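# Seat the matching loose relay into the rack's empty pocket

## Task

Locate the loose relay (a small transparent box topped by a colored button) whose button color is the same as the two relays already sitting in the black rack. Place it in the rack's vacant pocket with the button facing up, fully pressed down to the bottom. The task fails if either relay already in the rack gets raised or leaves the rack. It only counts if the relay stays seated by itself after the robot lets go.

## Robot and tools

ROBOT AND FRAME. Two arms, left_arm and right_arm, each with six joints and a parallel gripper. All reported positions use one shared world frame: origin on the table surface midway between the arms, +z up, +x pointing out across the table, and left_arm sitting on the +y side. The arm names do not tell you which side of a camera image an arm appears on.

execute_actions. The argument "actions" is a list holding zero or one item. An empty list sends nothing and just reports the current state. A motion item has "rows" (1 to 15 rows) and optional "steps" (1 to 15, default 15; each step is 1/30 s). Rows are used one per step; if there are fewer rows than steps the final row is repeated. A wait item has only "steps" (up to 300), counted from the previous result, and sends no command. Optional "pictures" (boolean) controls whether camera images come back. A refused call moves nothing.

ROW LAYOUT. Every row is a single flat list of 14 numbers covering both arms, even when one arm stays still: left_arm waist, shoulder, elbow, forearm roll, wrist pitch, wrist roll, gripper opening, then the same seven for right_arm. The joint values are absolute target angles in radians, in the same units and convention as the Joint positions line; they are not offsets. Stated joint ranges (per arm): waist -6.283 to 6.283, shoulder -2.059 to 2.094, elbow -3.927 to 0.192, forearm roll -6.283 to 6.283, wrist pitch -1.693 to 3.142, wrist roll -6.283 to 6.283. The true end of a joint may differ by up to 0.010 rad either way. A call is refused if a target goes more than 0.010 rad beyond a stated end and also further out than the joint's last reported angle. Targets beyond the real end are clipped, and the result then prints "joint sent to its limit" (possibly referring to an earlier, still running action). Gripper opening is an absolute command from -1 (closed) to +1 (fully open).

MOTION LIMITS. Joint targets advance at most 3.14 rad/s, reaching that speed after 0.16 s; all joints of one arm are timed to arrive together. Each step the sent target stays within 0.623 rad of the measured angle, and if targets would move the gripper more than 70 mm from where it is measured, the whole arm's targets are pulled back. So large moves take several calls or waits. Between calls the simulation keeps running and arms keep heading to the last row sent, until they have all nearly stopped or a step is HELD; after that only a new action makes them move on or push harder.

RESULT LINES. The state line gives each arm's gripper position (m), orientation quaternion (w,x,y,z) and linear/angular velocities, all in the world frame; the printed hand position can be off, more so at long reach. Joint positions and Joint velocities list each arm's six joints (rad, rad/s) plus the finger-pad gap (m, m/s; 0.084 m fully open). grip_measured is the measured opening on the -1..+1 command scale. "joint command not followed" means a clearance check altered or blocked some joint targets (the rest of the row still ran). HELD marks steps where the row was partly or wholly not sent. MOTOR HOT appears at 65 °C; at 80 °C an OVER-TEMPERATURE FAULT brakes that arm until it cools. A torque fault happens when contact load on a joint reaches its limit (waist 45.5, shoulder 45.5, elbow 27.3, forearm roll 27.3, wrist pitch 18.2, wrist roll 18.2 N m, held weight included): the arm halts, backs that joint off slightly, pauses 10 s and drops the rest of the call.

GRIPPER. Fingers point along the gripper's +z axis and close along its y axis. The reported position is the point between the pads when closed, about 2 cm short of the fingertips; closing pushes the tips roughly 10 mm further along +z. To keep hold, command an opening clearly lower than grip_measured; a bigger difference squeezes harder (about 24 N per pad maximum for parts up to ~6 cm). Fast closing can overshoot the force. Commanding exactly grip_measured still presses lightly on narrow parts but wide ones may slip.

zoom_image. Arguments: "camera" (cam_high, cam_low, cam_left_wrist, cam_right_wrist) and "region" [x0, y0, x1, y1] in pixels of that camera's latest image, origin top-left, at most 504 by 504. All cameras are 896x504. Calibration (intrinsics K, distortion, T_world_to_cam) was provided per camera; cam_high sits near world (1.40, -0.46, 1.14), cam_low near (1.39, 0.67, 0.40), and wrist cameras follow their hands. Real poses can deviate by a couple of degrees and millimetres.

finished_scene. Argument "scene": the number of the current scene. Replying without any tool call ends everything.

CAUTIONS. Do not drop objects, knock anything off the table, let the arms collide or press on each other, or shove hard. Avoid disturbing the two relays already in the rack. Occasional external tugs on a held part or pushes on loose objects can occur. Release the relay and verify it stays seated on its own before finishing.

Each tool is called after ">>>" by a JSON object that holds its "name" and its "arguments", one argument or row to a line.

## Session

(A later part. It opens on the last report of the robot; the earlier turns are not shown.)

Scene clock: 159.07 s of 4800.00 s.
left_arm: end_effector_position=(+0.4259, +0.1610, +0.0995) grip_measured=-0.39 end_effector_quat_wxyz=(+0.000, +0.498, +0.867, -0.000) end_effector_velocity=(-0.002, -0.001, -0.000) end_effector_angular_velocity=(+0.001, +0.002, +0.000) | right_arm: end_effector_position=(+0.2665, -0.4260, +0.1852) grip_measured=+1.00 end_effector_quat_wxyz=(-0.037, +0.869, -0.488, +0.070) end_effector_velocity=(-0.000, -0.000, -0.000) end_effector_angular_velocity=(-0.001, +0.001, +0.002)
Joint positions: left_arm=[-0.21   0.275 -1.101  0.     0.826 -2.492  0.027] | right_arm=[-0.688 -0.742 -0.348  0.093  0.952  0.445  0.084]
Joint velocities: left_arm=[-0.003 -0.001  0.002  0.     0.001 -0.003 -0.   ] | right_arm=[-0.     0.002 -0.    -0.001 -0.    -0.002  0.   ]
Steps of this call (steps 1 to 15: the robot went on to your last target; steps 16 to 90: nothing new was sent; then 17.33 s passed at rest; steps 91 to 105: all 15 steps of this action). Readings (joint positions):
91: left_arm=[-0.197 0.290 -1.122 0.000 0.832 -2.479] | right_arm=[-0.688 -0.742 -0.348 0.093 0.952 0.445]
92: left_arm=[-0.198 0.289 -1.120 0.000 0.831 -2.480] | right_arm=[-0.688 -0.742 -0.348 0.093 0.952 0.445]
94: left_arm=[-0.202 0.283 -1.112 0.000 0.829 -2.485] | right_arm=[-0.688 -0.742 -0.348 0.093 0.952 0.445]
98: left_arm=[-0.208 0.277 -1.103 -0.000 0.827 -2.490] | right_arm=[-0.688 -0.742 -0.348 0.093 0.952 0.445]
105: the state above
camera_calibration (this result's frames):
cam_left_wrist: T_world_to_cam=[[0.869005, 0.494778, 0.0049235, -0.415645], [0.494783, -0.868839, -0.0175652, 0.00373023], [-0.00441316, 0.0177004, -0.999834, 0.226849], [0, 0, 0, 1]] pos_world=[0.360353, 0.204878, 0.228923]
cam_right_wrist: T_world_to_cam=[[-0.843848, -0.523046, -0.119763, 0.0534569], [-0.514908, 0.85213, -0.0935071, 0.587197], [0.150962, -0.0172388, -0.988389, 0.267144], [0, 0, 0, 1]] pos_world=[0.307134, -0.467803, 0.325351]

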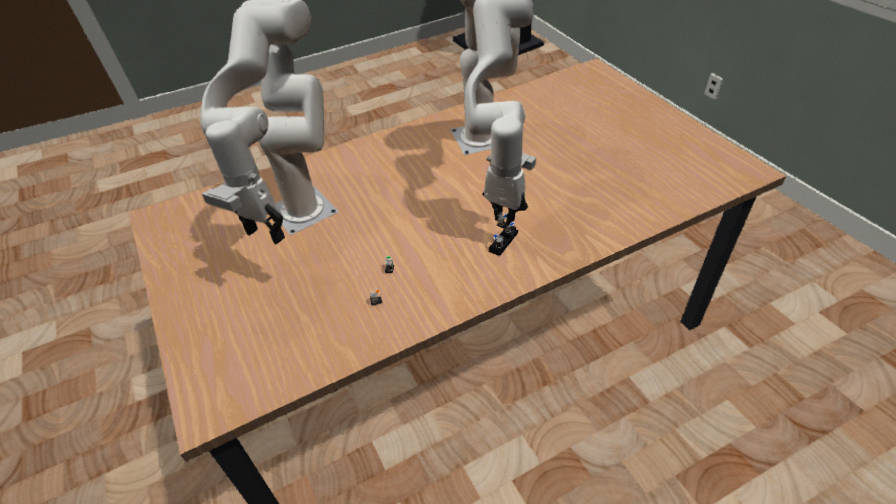

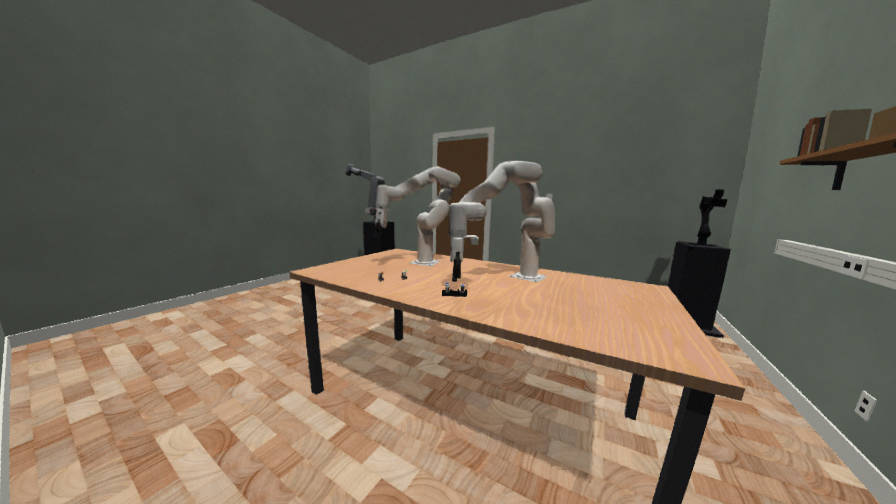

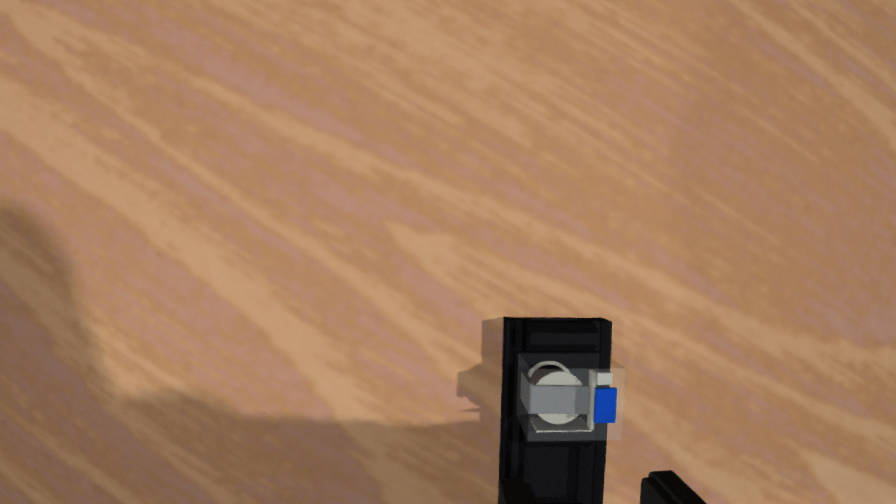

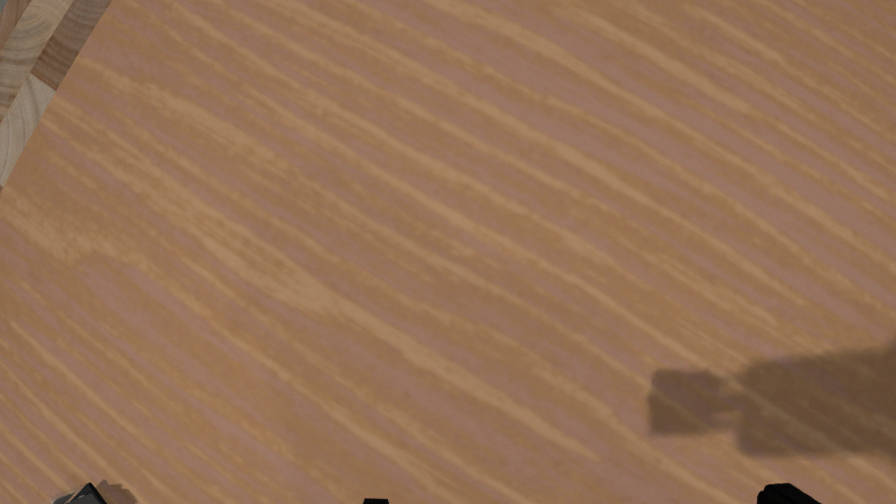

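Rack edges ≈[505,611], end y≈320. Good. Insert.

>>> {"name": "execute_actions", "arguments": {
  "actions": [
    {"rows": [[-0.2097,0.3539,-1.0742,0,0.7203,-2.4919,-0.7,-0.688,-0.742,-0.348,0.093,0.952,0.445,1]], "steps": 15}
  ],
  "pictures": false
}}

>>> {"name": "execute_actions", "arguments": {
  "actions": [
    {"rows": [[-0.2097,0.3704,-1.0713,0,0.7009,-2.4919,-0.7,-0.688,-0.742,-0.348,0.093,0.952,0.445,1]], "steps": 15}
  ],
  "pictures": false
}}

>>> {"name": "execute_actions", "arguments": {
  "actions": [
    {"rows": [[-0.2097,0.3788,-1.0700,0,0.6912,-2.4919,-0.7,-0.688,-0.742,-0.348,0.093,0.952,0.445,1]], "steps": 15}
  ],
  "pictures": false
}}

>>> {"name": "execute_actions", "arguments": {
  "actions": [
    {"rows": [[-0.2097,0.3788,-1.0700,0,0.6912,-2.4919,-0.7,-0.688,-0.742,-0.348,0.093,0.952,0.445,1]], "steps": 15}
  ],
  "pictures": false
}}

Scene clock: 172.27 s of 4800.00 s.
left_arm: end_effector_position=(+0.4264, +0.1607, +0.0586) grip_measured=-0.39 end_effector_quat_wxyz=(+0.001, +0.498, +0.867, +0.000) end_effector_velocity=(-0.001, +0.001, -0.006) end_effector_angular_velocity=(+0.001, +0.002, -0.000) | right_arm: end_effector_position=(+0.2665, -0.4260, +0.1852) grip_measured=+1.00 end_effector_quat_wxyz=(-0.037, +0.869, -0.488, +0.070) end_effector_velocity=(+0.000, -0.000, +0.001) end_effector_angular_velocity=(+0.000, -0.003, -0.001)
Joint positions: left_arm=[-0.21   0.352 -1.075 -0.     0.721 -2.492  0.027] | right_arm=[-0.688 -0.742 -0.348  0.093  0.952  0.445  0.084]
Joint velocities: left_arm=[ 0.     0.008  0.007  0.    -0.012  0.001 -0.   ] | right_arm=[-0.    -0.002  0.     0.002 -0.    -0.    -0.   ]
Steps of this call (steps 1 to 15: the robot went on to your last target; steps 16 to 90: nothing new was sent; then 9.70 s passed at rest; steps 91 to 105: all 15 steps of this action). Readings (joint positions):
91: left_arm=[-0.210 0.275 -1.100 -0.000 0.825 -2.492] | right_arm=[-0.688 -0.742 -0.348 0.093 0.952 0.445]
92: left_arm=[-0.210 0.277 -1.100 -0.000 0.821 -2.492] | right_arm=[-0.688 -0.742 -0.348 0.093 0.952 0.445]
94: left_arm=[-0.210 0.298 -1.095 -0.000 0.788 -2.492] | right_arm=[-0.688 -0.742 -0.348 0.093 0.952 0.445]
98: left_arm=[-0.210 0.346 -1.074 0.000 0.738 -2.492] | right_arm=[-0.688 -0.742 -0.348 0.093 0.952 0.445]
105: the state above

Scene clock: 172.77 s of 4800.00 s.
left_arm: end_effector_position=(+0.4260, +0.1609, +0.0498) grip_measured=-0.39 end_effector_quat_wxyz=(+0.000, +0.498, +0.867, +0.000) end_effector_velocity=(+0.001, +0.001, -0.001) end_effector_angular_velocity=(-0.000, -0.001, +0.000) | right_arm: end_effector_position=(+0.2665, -0.4260, +0.1852) grip_measured=+1.00 end_effector_quat_wxyz=(-0.037, +0.869, -0.488, +0.070) end_effector_velocity=(-0.000, -0.000, -0.000) end_effector_angular_velocity=(+0.000, +0.002, +0.001)
Joint positions: left_arm=[-0.21   0.37  -1.072  0.     0.701 -2.492  0.027] | right_arm=[-0.688 -0.742 -0.348  0.093  0.952  0.445  0.084]
Joint velocities: left_arm=[ 0.002  0.002  0.     0.    -0.002  0.001  0.   ] | right_arm=[-0.     0.002 -0.    -0.    -0.    -0.001 -0.   ]
Steps of this call (steps 1 to 15: all 15 steps of this action). Readings (joint positions):
1: left_arm=[-0.210 0.353 -1.075 -0.000 0.721 -2.492] | right_arm=[-0.688 -0.742 -0.348 0.093 0.952 0.445]
2: left_arm=[-0.210 0.354 -1.075 -0.000 0.719 -2.492] | right_arm=[-0.688 -0.742 -0.348 0.093 0.952 0.445]
4: left_arm=[-0.210 0.360 -1.074 0.000 0.712 -2.492] | right_arm=[-0.688 -0.742 -0.348 0.093 0.952 0.445]
8: left_arm=[-0.210 0.368 -1.071 0.000 0.704 -2.492] | right_arm=[-0.688 -0.742 -0.348 0.093 0.952 0.445]
15: the state above

Scene clock: 173.27 s of 4800.00 s.
left_arm: end_effector_position=(+0.4257, +0.1609, +0.0455) grip_measured=-0.39 end_effector_quat_wxyz=(-0.000, +0.498, +0.867, -0.000) end_effector_velocity=(-0.000, +0.000, -0.000) end_effector_angular_velocity=(+0.000, +0.001, -0.000) | right_arm: end_effector_position=(+0.2665, -0.4260, +0.1852) grip_measured=+1.00 end_effector_quat_wxyz=(-0.037, +0.869, -0.488, +0.070) end_effector_velocity=(+0.000, -0.000, +0.001) end_effector_angular_velocity=(-0.003, -0.003, +0.002)
Joint positions: left_arm=[-0.21   0.379 -1.07  -0.     0.691 -2.492  0.027] | right_arm=[-0.688 -0.742 -0.348  0.093  0.952  0.445  0.084]
Joint velocities: left_arm=[ 0.     0.    -0.    -0.     0.001  0.    -0.   ] | right_arm=[-0.    -0.003 -0.    -0.001 -0.001 -0.002 -0.   ]
Steps of this call (steps 1 to 15: all 15 steps of this action). Readings (joint positions):
1: left_arm=[-0.210 0.370 -1.071 0.000 0.701 -2.492] | right_arm=[-0.688 -0.742 -0.348 0.093 0.952 0.445]
2: left_arm=[-0.210 0.371 -1.071 0.000 0.700 -2.492] | right_arm=[-0.688 -0.742 -0.348 0.093 0.952 0.445]
4: left_arm=[-0.209 0.373 -1.072 0.000 0.696 -2.492] | right_arm=[-0.688 -0.742 -0.348 0.093 0.952 0.445]
8: left_arm=[-0.210 0.378 -1.070 -0.000 0.692 -2.492] | right_arm=[-0.688 -0.742 -0.348 0.093 0.952 0.445]
15: the state above

Scene clock: 173.77 s of 4800.00 s.
left_arm: end_effector_position=(+0.4258, +0.1609, +0.0455) grip_measured=-0.39 end_effector_quat_wxyz=(-0.000, +0.498, +0.867, -0.000) end_effector_velocity=(-0.000, -0.000, +0.000) end_effector_angular_velocity=(+0.000, +0.001, -0.001) | right_arm: end_effector_position=(+0.2665, -0.4260, +0.1852) grip_measured=+1.00 end_effector_quat_wxyz=(-0.037, +0.869, -0.488, +0.070) end_effector_velocity=(-0.000, +0.000, -0.001) end_effector_angular_velocity=(+0.002, +0.002, -0.001)
Joint positions: left_arm=[-0.21   0.379 -1.07   0.     0.691 -2.492  0.027] | right_arm=[-0.688 -0.742 -0.348  0.093  0.952  0.445  0.084]
Joint velocities: left_arm=[-0.001 -0.    -0.001 -0.     0.002  0.     0.   ] | right_arm=[-0.     0.003  0.     0.    -0.     0.    -0.   ]
Steps of this call (steps 1 to 15: all 15 steps of this action). Readings (joint positions):
1: left_arm=[-0.210 0.379 -1.070 -0.000 0.691 -2.492] | right_arm=[-0.688 -0.742 -0.348 0.093 0.952 0.445]
2: left_arm=[-0.210 0.379 -1.070 -0.000 0.691 -2.492] | right_arm=[-0.688 -0.742 -0.348 0.093 0.952 0.445]
4: left_arm=[-0.210 0.379 -1.070 -0.000 0.691 -2.492] | right_arm=[-0.688 -0.742 -0.348 0.093 0.952 0.445]
8: left_arm=[-0.210 0.379 -1.070 -0.000 0.691 -2.492] | right_arm=[-0.688 -0.742 -0.348 0.093 0.952 0.445]
15: the state above

Smooth to z=0.0455. Open slowly and wide, then lift.

>>> {"name": "execute_actions", "arguments": {
  "actions": [
    {"rows": [[-0.2097,0.3788,-1.0700,0,0.6912,-2.4919,-0.45,-0.688,-0.742,-0.348,0.093,0.952,0.445,1],[-0.2097,0.3788,-1.0700,0,0.6912,-2.4919,-0.42,-0.688,-0.742,-0.348,0.093,0.952,0.445,1],[-0.2097,0.3788,-1.0700,0,0.6912,-2.4919,-0.38,-0.688,-0.742,-0.348,0.093,0.952,0.445,1],[-0.2097,0.3788,-1.0700,0,0.6912,-2.4919,-0.34,-0.688,-0.742,-0.348,0.093,0.952,0.445,1],[-0.2097,0.3788,-1.0700,0,0.6912,-2.4919,-0.3,-0.688,-0.742,-0.348,0.093,0.952,0.445,1],[-0.2097,0.3788,-1.0700,0,0.6912,-2.4919,-0.25,-0.688,-0.742,-0.348,0.093,0.952,0.445,1],[-0.2097,0.3788,-1.0700,0,0.6912,-2.4919,-0.2,-0.688,-0.742,-0.348,0.093,0.952,0.445,1],[-0.2097,0.3788,-1.0700,0,0.6912,-2.4919,-0.15,-0.688,-0.742,-0.348,0.093,0.952,0.445,1],[-0.2097,0.3788,-1.0700,0,0.6912,-2.4919,-0.1,-0.688,-0.742,-0.348,0.093,0.952,0.445,1],[-0.2097,0.3788,-1.0700,0,0.6912,-2.4919,-0.05,-0.688,-0.742,-0.348,0.093,0.952,0.445,1],[-0.2097,0.3788,-1.0700,0,0.6912,-2.4919,0.0,-0.688,-0.742,-0.348,0.093,0.952,0.445,1],[-0.2097,0.3788,-1.0700,0,0.6912,-2.4919,0.05,-0.688,-0.742,-0.348,0.093,0.952,0.445,1],[-0.2097,0.3788,-1.0700,0,0.6912,-2.4919,0.1,-0.688,-0.742,-0.348,0.093,0.952,0.445,1]], "steps": 15}
  ],
  "pictures": false
}}

>>> {"name": "execute_actions", "arguments": {
  "actions": [
    {"rows": [[-0.2097,0.3539,-1.0742,0,0.7203,-2.4919,0.1,-0.688,-0.742,-0.348,0.093,0.952,0.445,1]], "steps": 15}
  ],
  "pictures": false
}}

>>> {"name": "execute_actions", "arguments": {
  "actions": [
    {"rows": [[-0.2097,0.2747,-1.1003,0,0.8256,-2.4919,0.1,-0.688,-0.742,-0.348,0.093,0.952,0.445,1]], "steps": 15}
  ]
}}

Scene clock: 205.47 s of 4800.00 s.
left_arm: end_effector_position=(+0.4259, +0.1609, +0.0456) grip_measured=+0.04 end_effector_quat_wxyz=(+0.000, +0.498, +0.867, +0.000) end_effector_velocity=(-0.000, +0.001, -0.001) end_effector_angular_velocity=(+0.001, +0.002, +0.002) | right_arm: end_effector_position=(+0.2665, -0.4260, +0.1852) grip_measured=+1.00 end_effector_quat_wxyz=(-0.037, +0.869, -0.488, +0.070) end_effector_velocity=(+0.000, -0.000, +0.000) end_effector_angular_velocity=(-0.000, -0.001, -0.001)
Joint positions: left_arm=[-0.21   0.379 -1.07  -0.     0.691 -2.492  0.046] | right_arm=[-0.688 -0.742 -0.348  0.093  0.952  0.445  0.084]
Joint velocities: left_arm=[ 0.001  0.001  0.001 -0.     0.001 -0.001  0.028] | right_arm=[ 0.    -0.    -0.001  0.    -0.001  0.    -0.   ]
Steps of this call (steps 1 to 15: the robot went on to your last target; steps 16 to 90: nothing new was sent; then 28.20 s passed at rest; steps 91 to 105: all 15 steps of this action). Readings (joint positions):
91: left_arm=[-0.210 0.379 -1.070 0.000 0.691 -2.492] | right_arm=[-0.688 -0.742 -0.348 0.093 0.952 0.445]
92: left_arm=[-0.210 0.379 -1.070 -0.000 0.691 -2.492] | right_arm=[-0.688 -0.742 -0.348 0.093 0.952 0.445]
94: left_arm=[-0.210 0.379 -1.070 0.000 0.691 -2.492] | right_arm=[-0.688 -0.742 -0.348 0.093 0.952 0.445]
98: left_arm=[-0.210 0.379 -1.070 -0.000 0.691 -2.492] | right_arm=[-0.688 -0.742 -0.348 0.093 0.952 0.445]
105: the state above

Scene clock: 205.97 s of 4800.00 s.
left_arm: end_effector_position=(+0.4257, +0.1610, +0.0572) grip_measured=+0.09 end_effector_quat_wxyz=(-0.000, +0.498, +0.867, -0.000) end_effector_velocity=(+0.001, +0.001, +0.002) end_effector_angular_velocity=(-0.000, -0.001, +0.001) | right_arm: end_effector_position=(+0.2665, -0.4260, +0.1852) grip_measured=+1.00 end_effector_quat_wxyz=(-0.037, +0.869, -0.488, +0.070) end_effector_velocity=(-0.000, +0.000, -0.001) end_effector_angular_velocity=(+0.000, +0.002, +0.002)
Joint positions: left_arm=[-0.21   0.354 -1.074  0.     0.72  -2.492  0.048] | right_arm=[-0.688 -0.742 -0.348  0.093  0.952  0.445  0.084]
Joint velocities: left_arm=[ 0.002 -0.003 -0.002  0.     0.003  0.001  0.   ] | right_arm=[-0.     0.001  0.001 -0.001 -0.    -0.002 -0.   ]
Steps of this call (steps 1 to 15: all 15 steps of this action). Readings (joint positions):
1: left_arm=[-0.210 0.379 -1.070 -0.000 0.691 -2.492] | right_arm=[-0.688 -0.742 -0.348 0.093 0.952 0.445]
2: left_arm=[-0.210 0.377 -1.070 0.000 0.694 -2.492] | right_arm=[-0.688 -0.742 -0.348 0.093 0.952 0.445]
4: left_arm=[-0.210 0.369 -1.071 0.000 0.704 -2.492] | right_arm=[-0.688 -0.742 -0.348 0.093 0.952 0.445]
8: left_arm=[-0.210 0.356 -1.075 -0.000 0.716 -2.492] | right_arm=[-0.688 -0.742 -0.348 0.093 0.952 0.445]
15: the state above

Scene clock: 206.47 s of 4800.00 s.
left_arm: end_effector_position=(+0.4253, +0.1611, +0.0984) grip_measured=+0.09 end_effector_quat_wxyz=(-0.001, +0.498, +0.867, -0.000) end_effector_velocity=(+0.001, -0.001, +0.006) end_effector_angular_velocity=(-0.001, -0.002, -0.002) | right_arm: end_effector_position=(+0.2665, -0.4260, +0.1852) grip_measured=+1.00 end_effector_quat_wxyz=(-0.037, +0.869, -0.488, +0.070) end_effector_velocity=(+0.000, +0.000, +0.000) end_effector_angular_velocity=(+0.001, -0.000, -0.000)
Joint positions: left_arm=[-0.21   0.276 -1.099  0.     0.825 -2.492  0.048] | right_arm=[-0.688 -0.742 -0.348  0.093  0.952  0.445  0.084]
Joint velocities: left_arm=[-0.001 -0.009 -0.008 -0.001  0.014  0.001  0.   ] | right_arm=[ 0.     0.    -0.001  0.001  0.001 -0.     0.   ]
Steps of this call (steps 1 to 15: all 15 steps of this action). Readings (joint positions):
1: left_arm=[-0.210 0.354 -1.074 0.000 0.720 -2.492] | right_arm=[-0.688 -0.742 -0.348 0.093 0.952 0.445]
2: left_arm=[-0.210 0.352 -1.075 0.000 0.725 -2.492] | right_arm=[-0.688 -0.742 -0.348 0.093 0.952 0.445]
4: left_arm=[-0.210 0.331 -1.079 0.000 0.758 -2.492] | right_arm=[-0.688 -0.742 -0.348 0.093 0.952 0.445]
8: left_arm=[-0.210 0.283 -1.100 -0.000 0.808 -2.492] | right_arm=[-0.688 -0.742 -0.348 0.093 0.952 0.445]
15: the state above
camera_calibration (this result's frames):
cam_left_wrist: T_world_to_cam=[[0.869043, 0.494722, 0.00379696, -0.415096], [0.494699, -0.868856, -0.0190213, 0.00430322], [-0.00611123, 0.0184086, -0.999812, 0.226277], [0, 0, 0, 1]] pos_world=[0.35999, 0.204931, 0.227892]
cam_right_wrist: T_world_to_cam=[[-0.843848, -0.523046, -0.119763, 0.0534569], [-0.514908, 0.85213, -0.0935071, 0.587197], [0.150962, -0.0172388, -0.988389, 0.267144], [0, 0, 0, 1]] pos_world=[0.307134, -0.467803, 0.325351]

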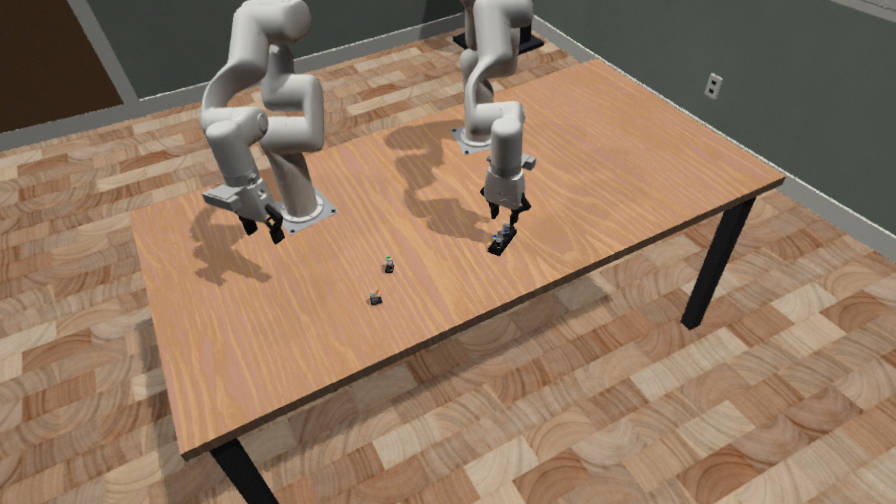

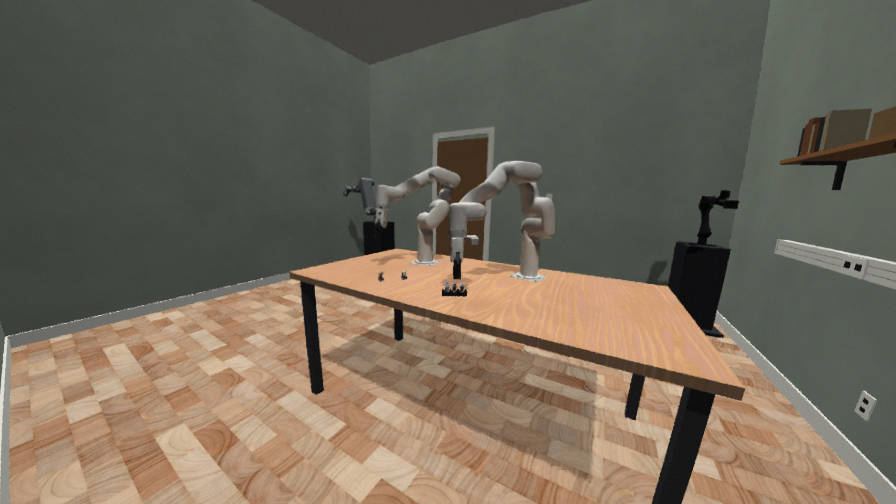

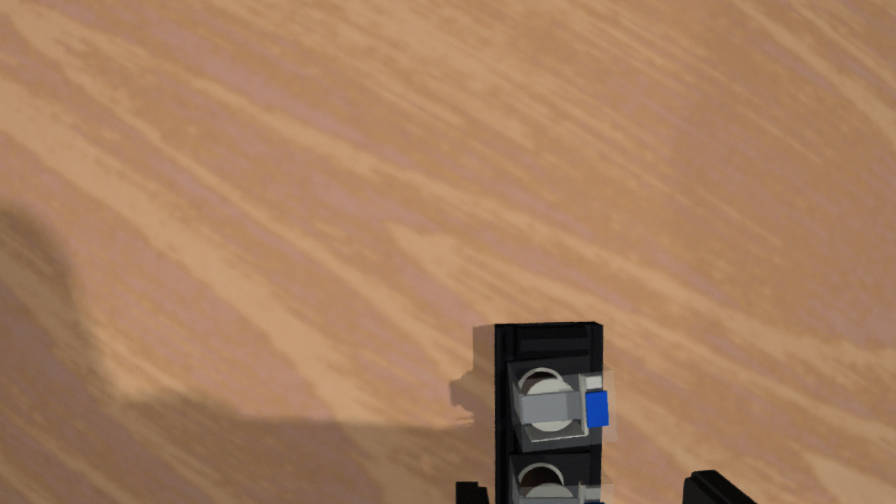

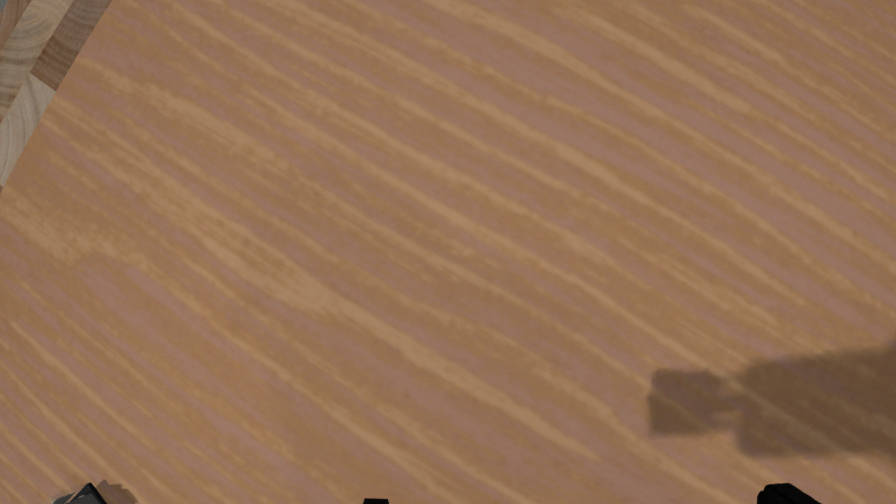

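>>> {"name": "zoom_image", "arguments": {
  "camera": "cam_low",
  "region": [410, 265, 500, 315]
}}

Region (410, 265, 500, 315) of cam_low's 896x504 image, scaled by 5.600, with more detail than that image has.

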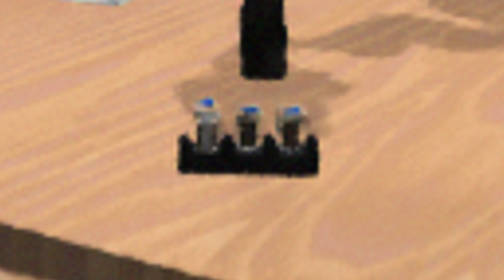

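21All three sit level. Finishing.

>>> {"name": "finished_scene", "arguments": {
  "scene": 2
}}

The scene is finished: the task was done.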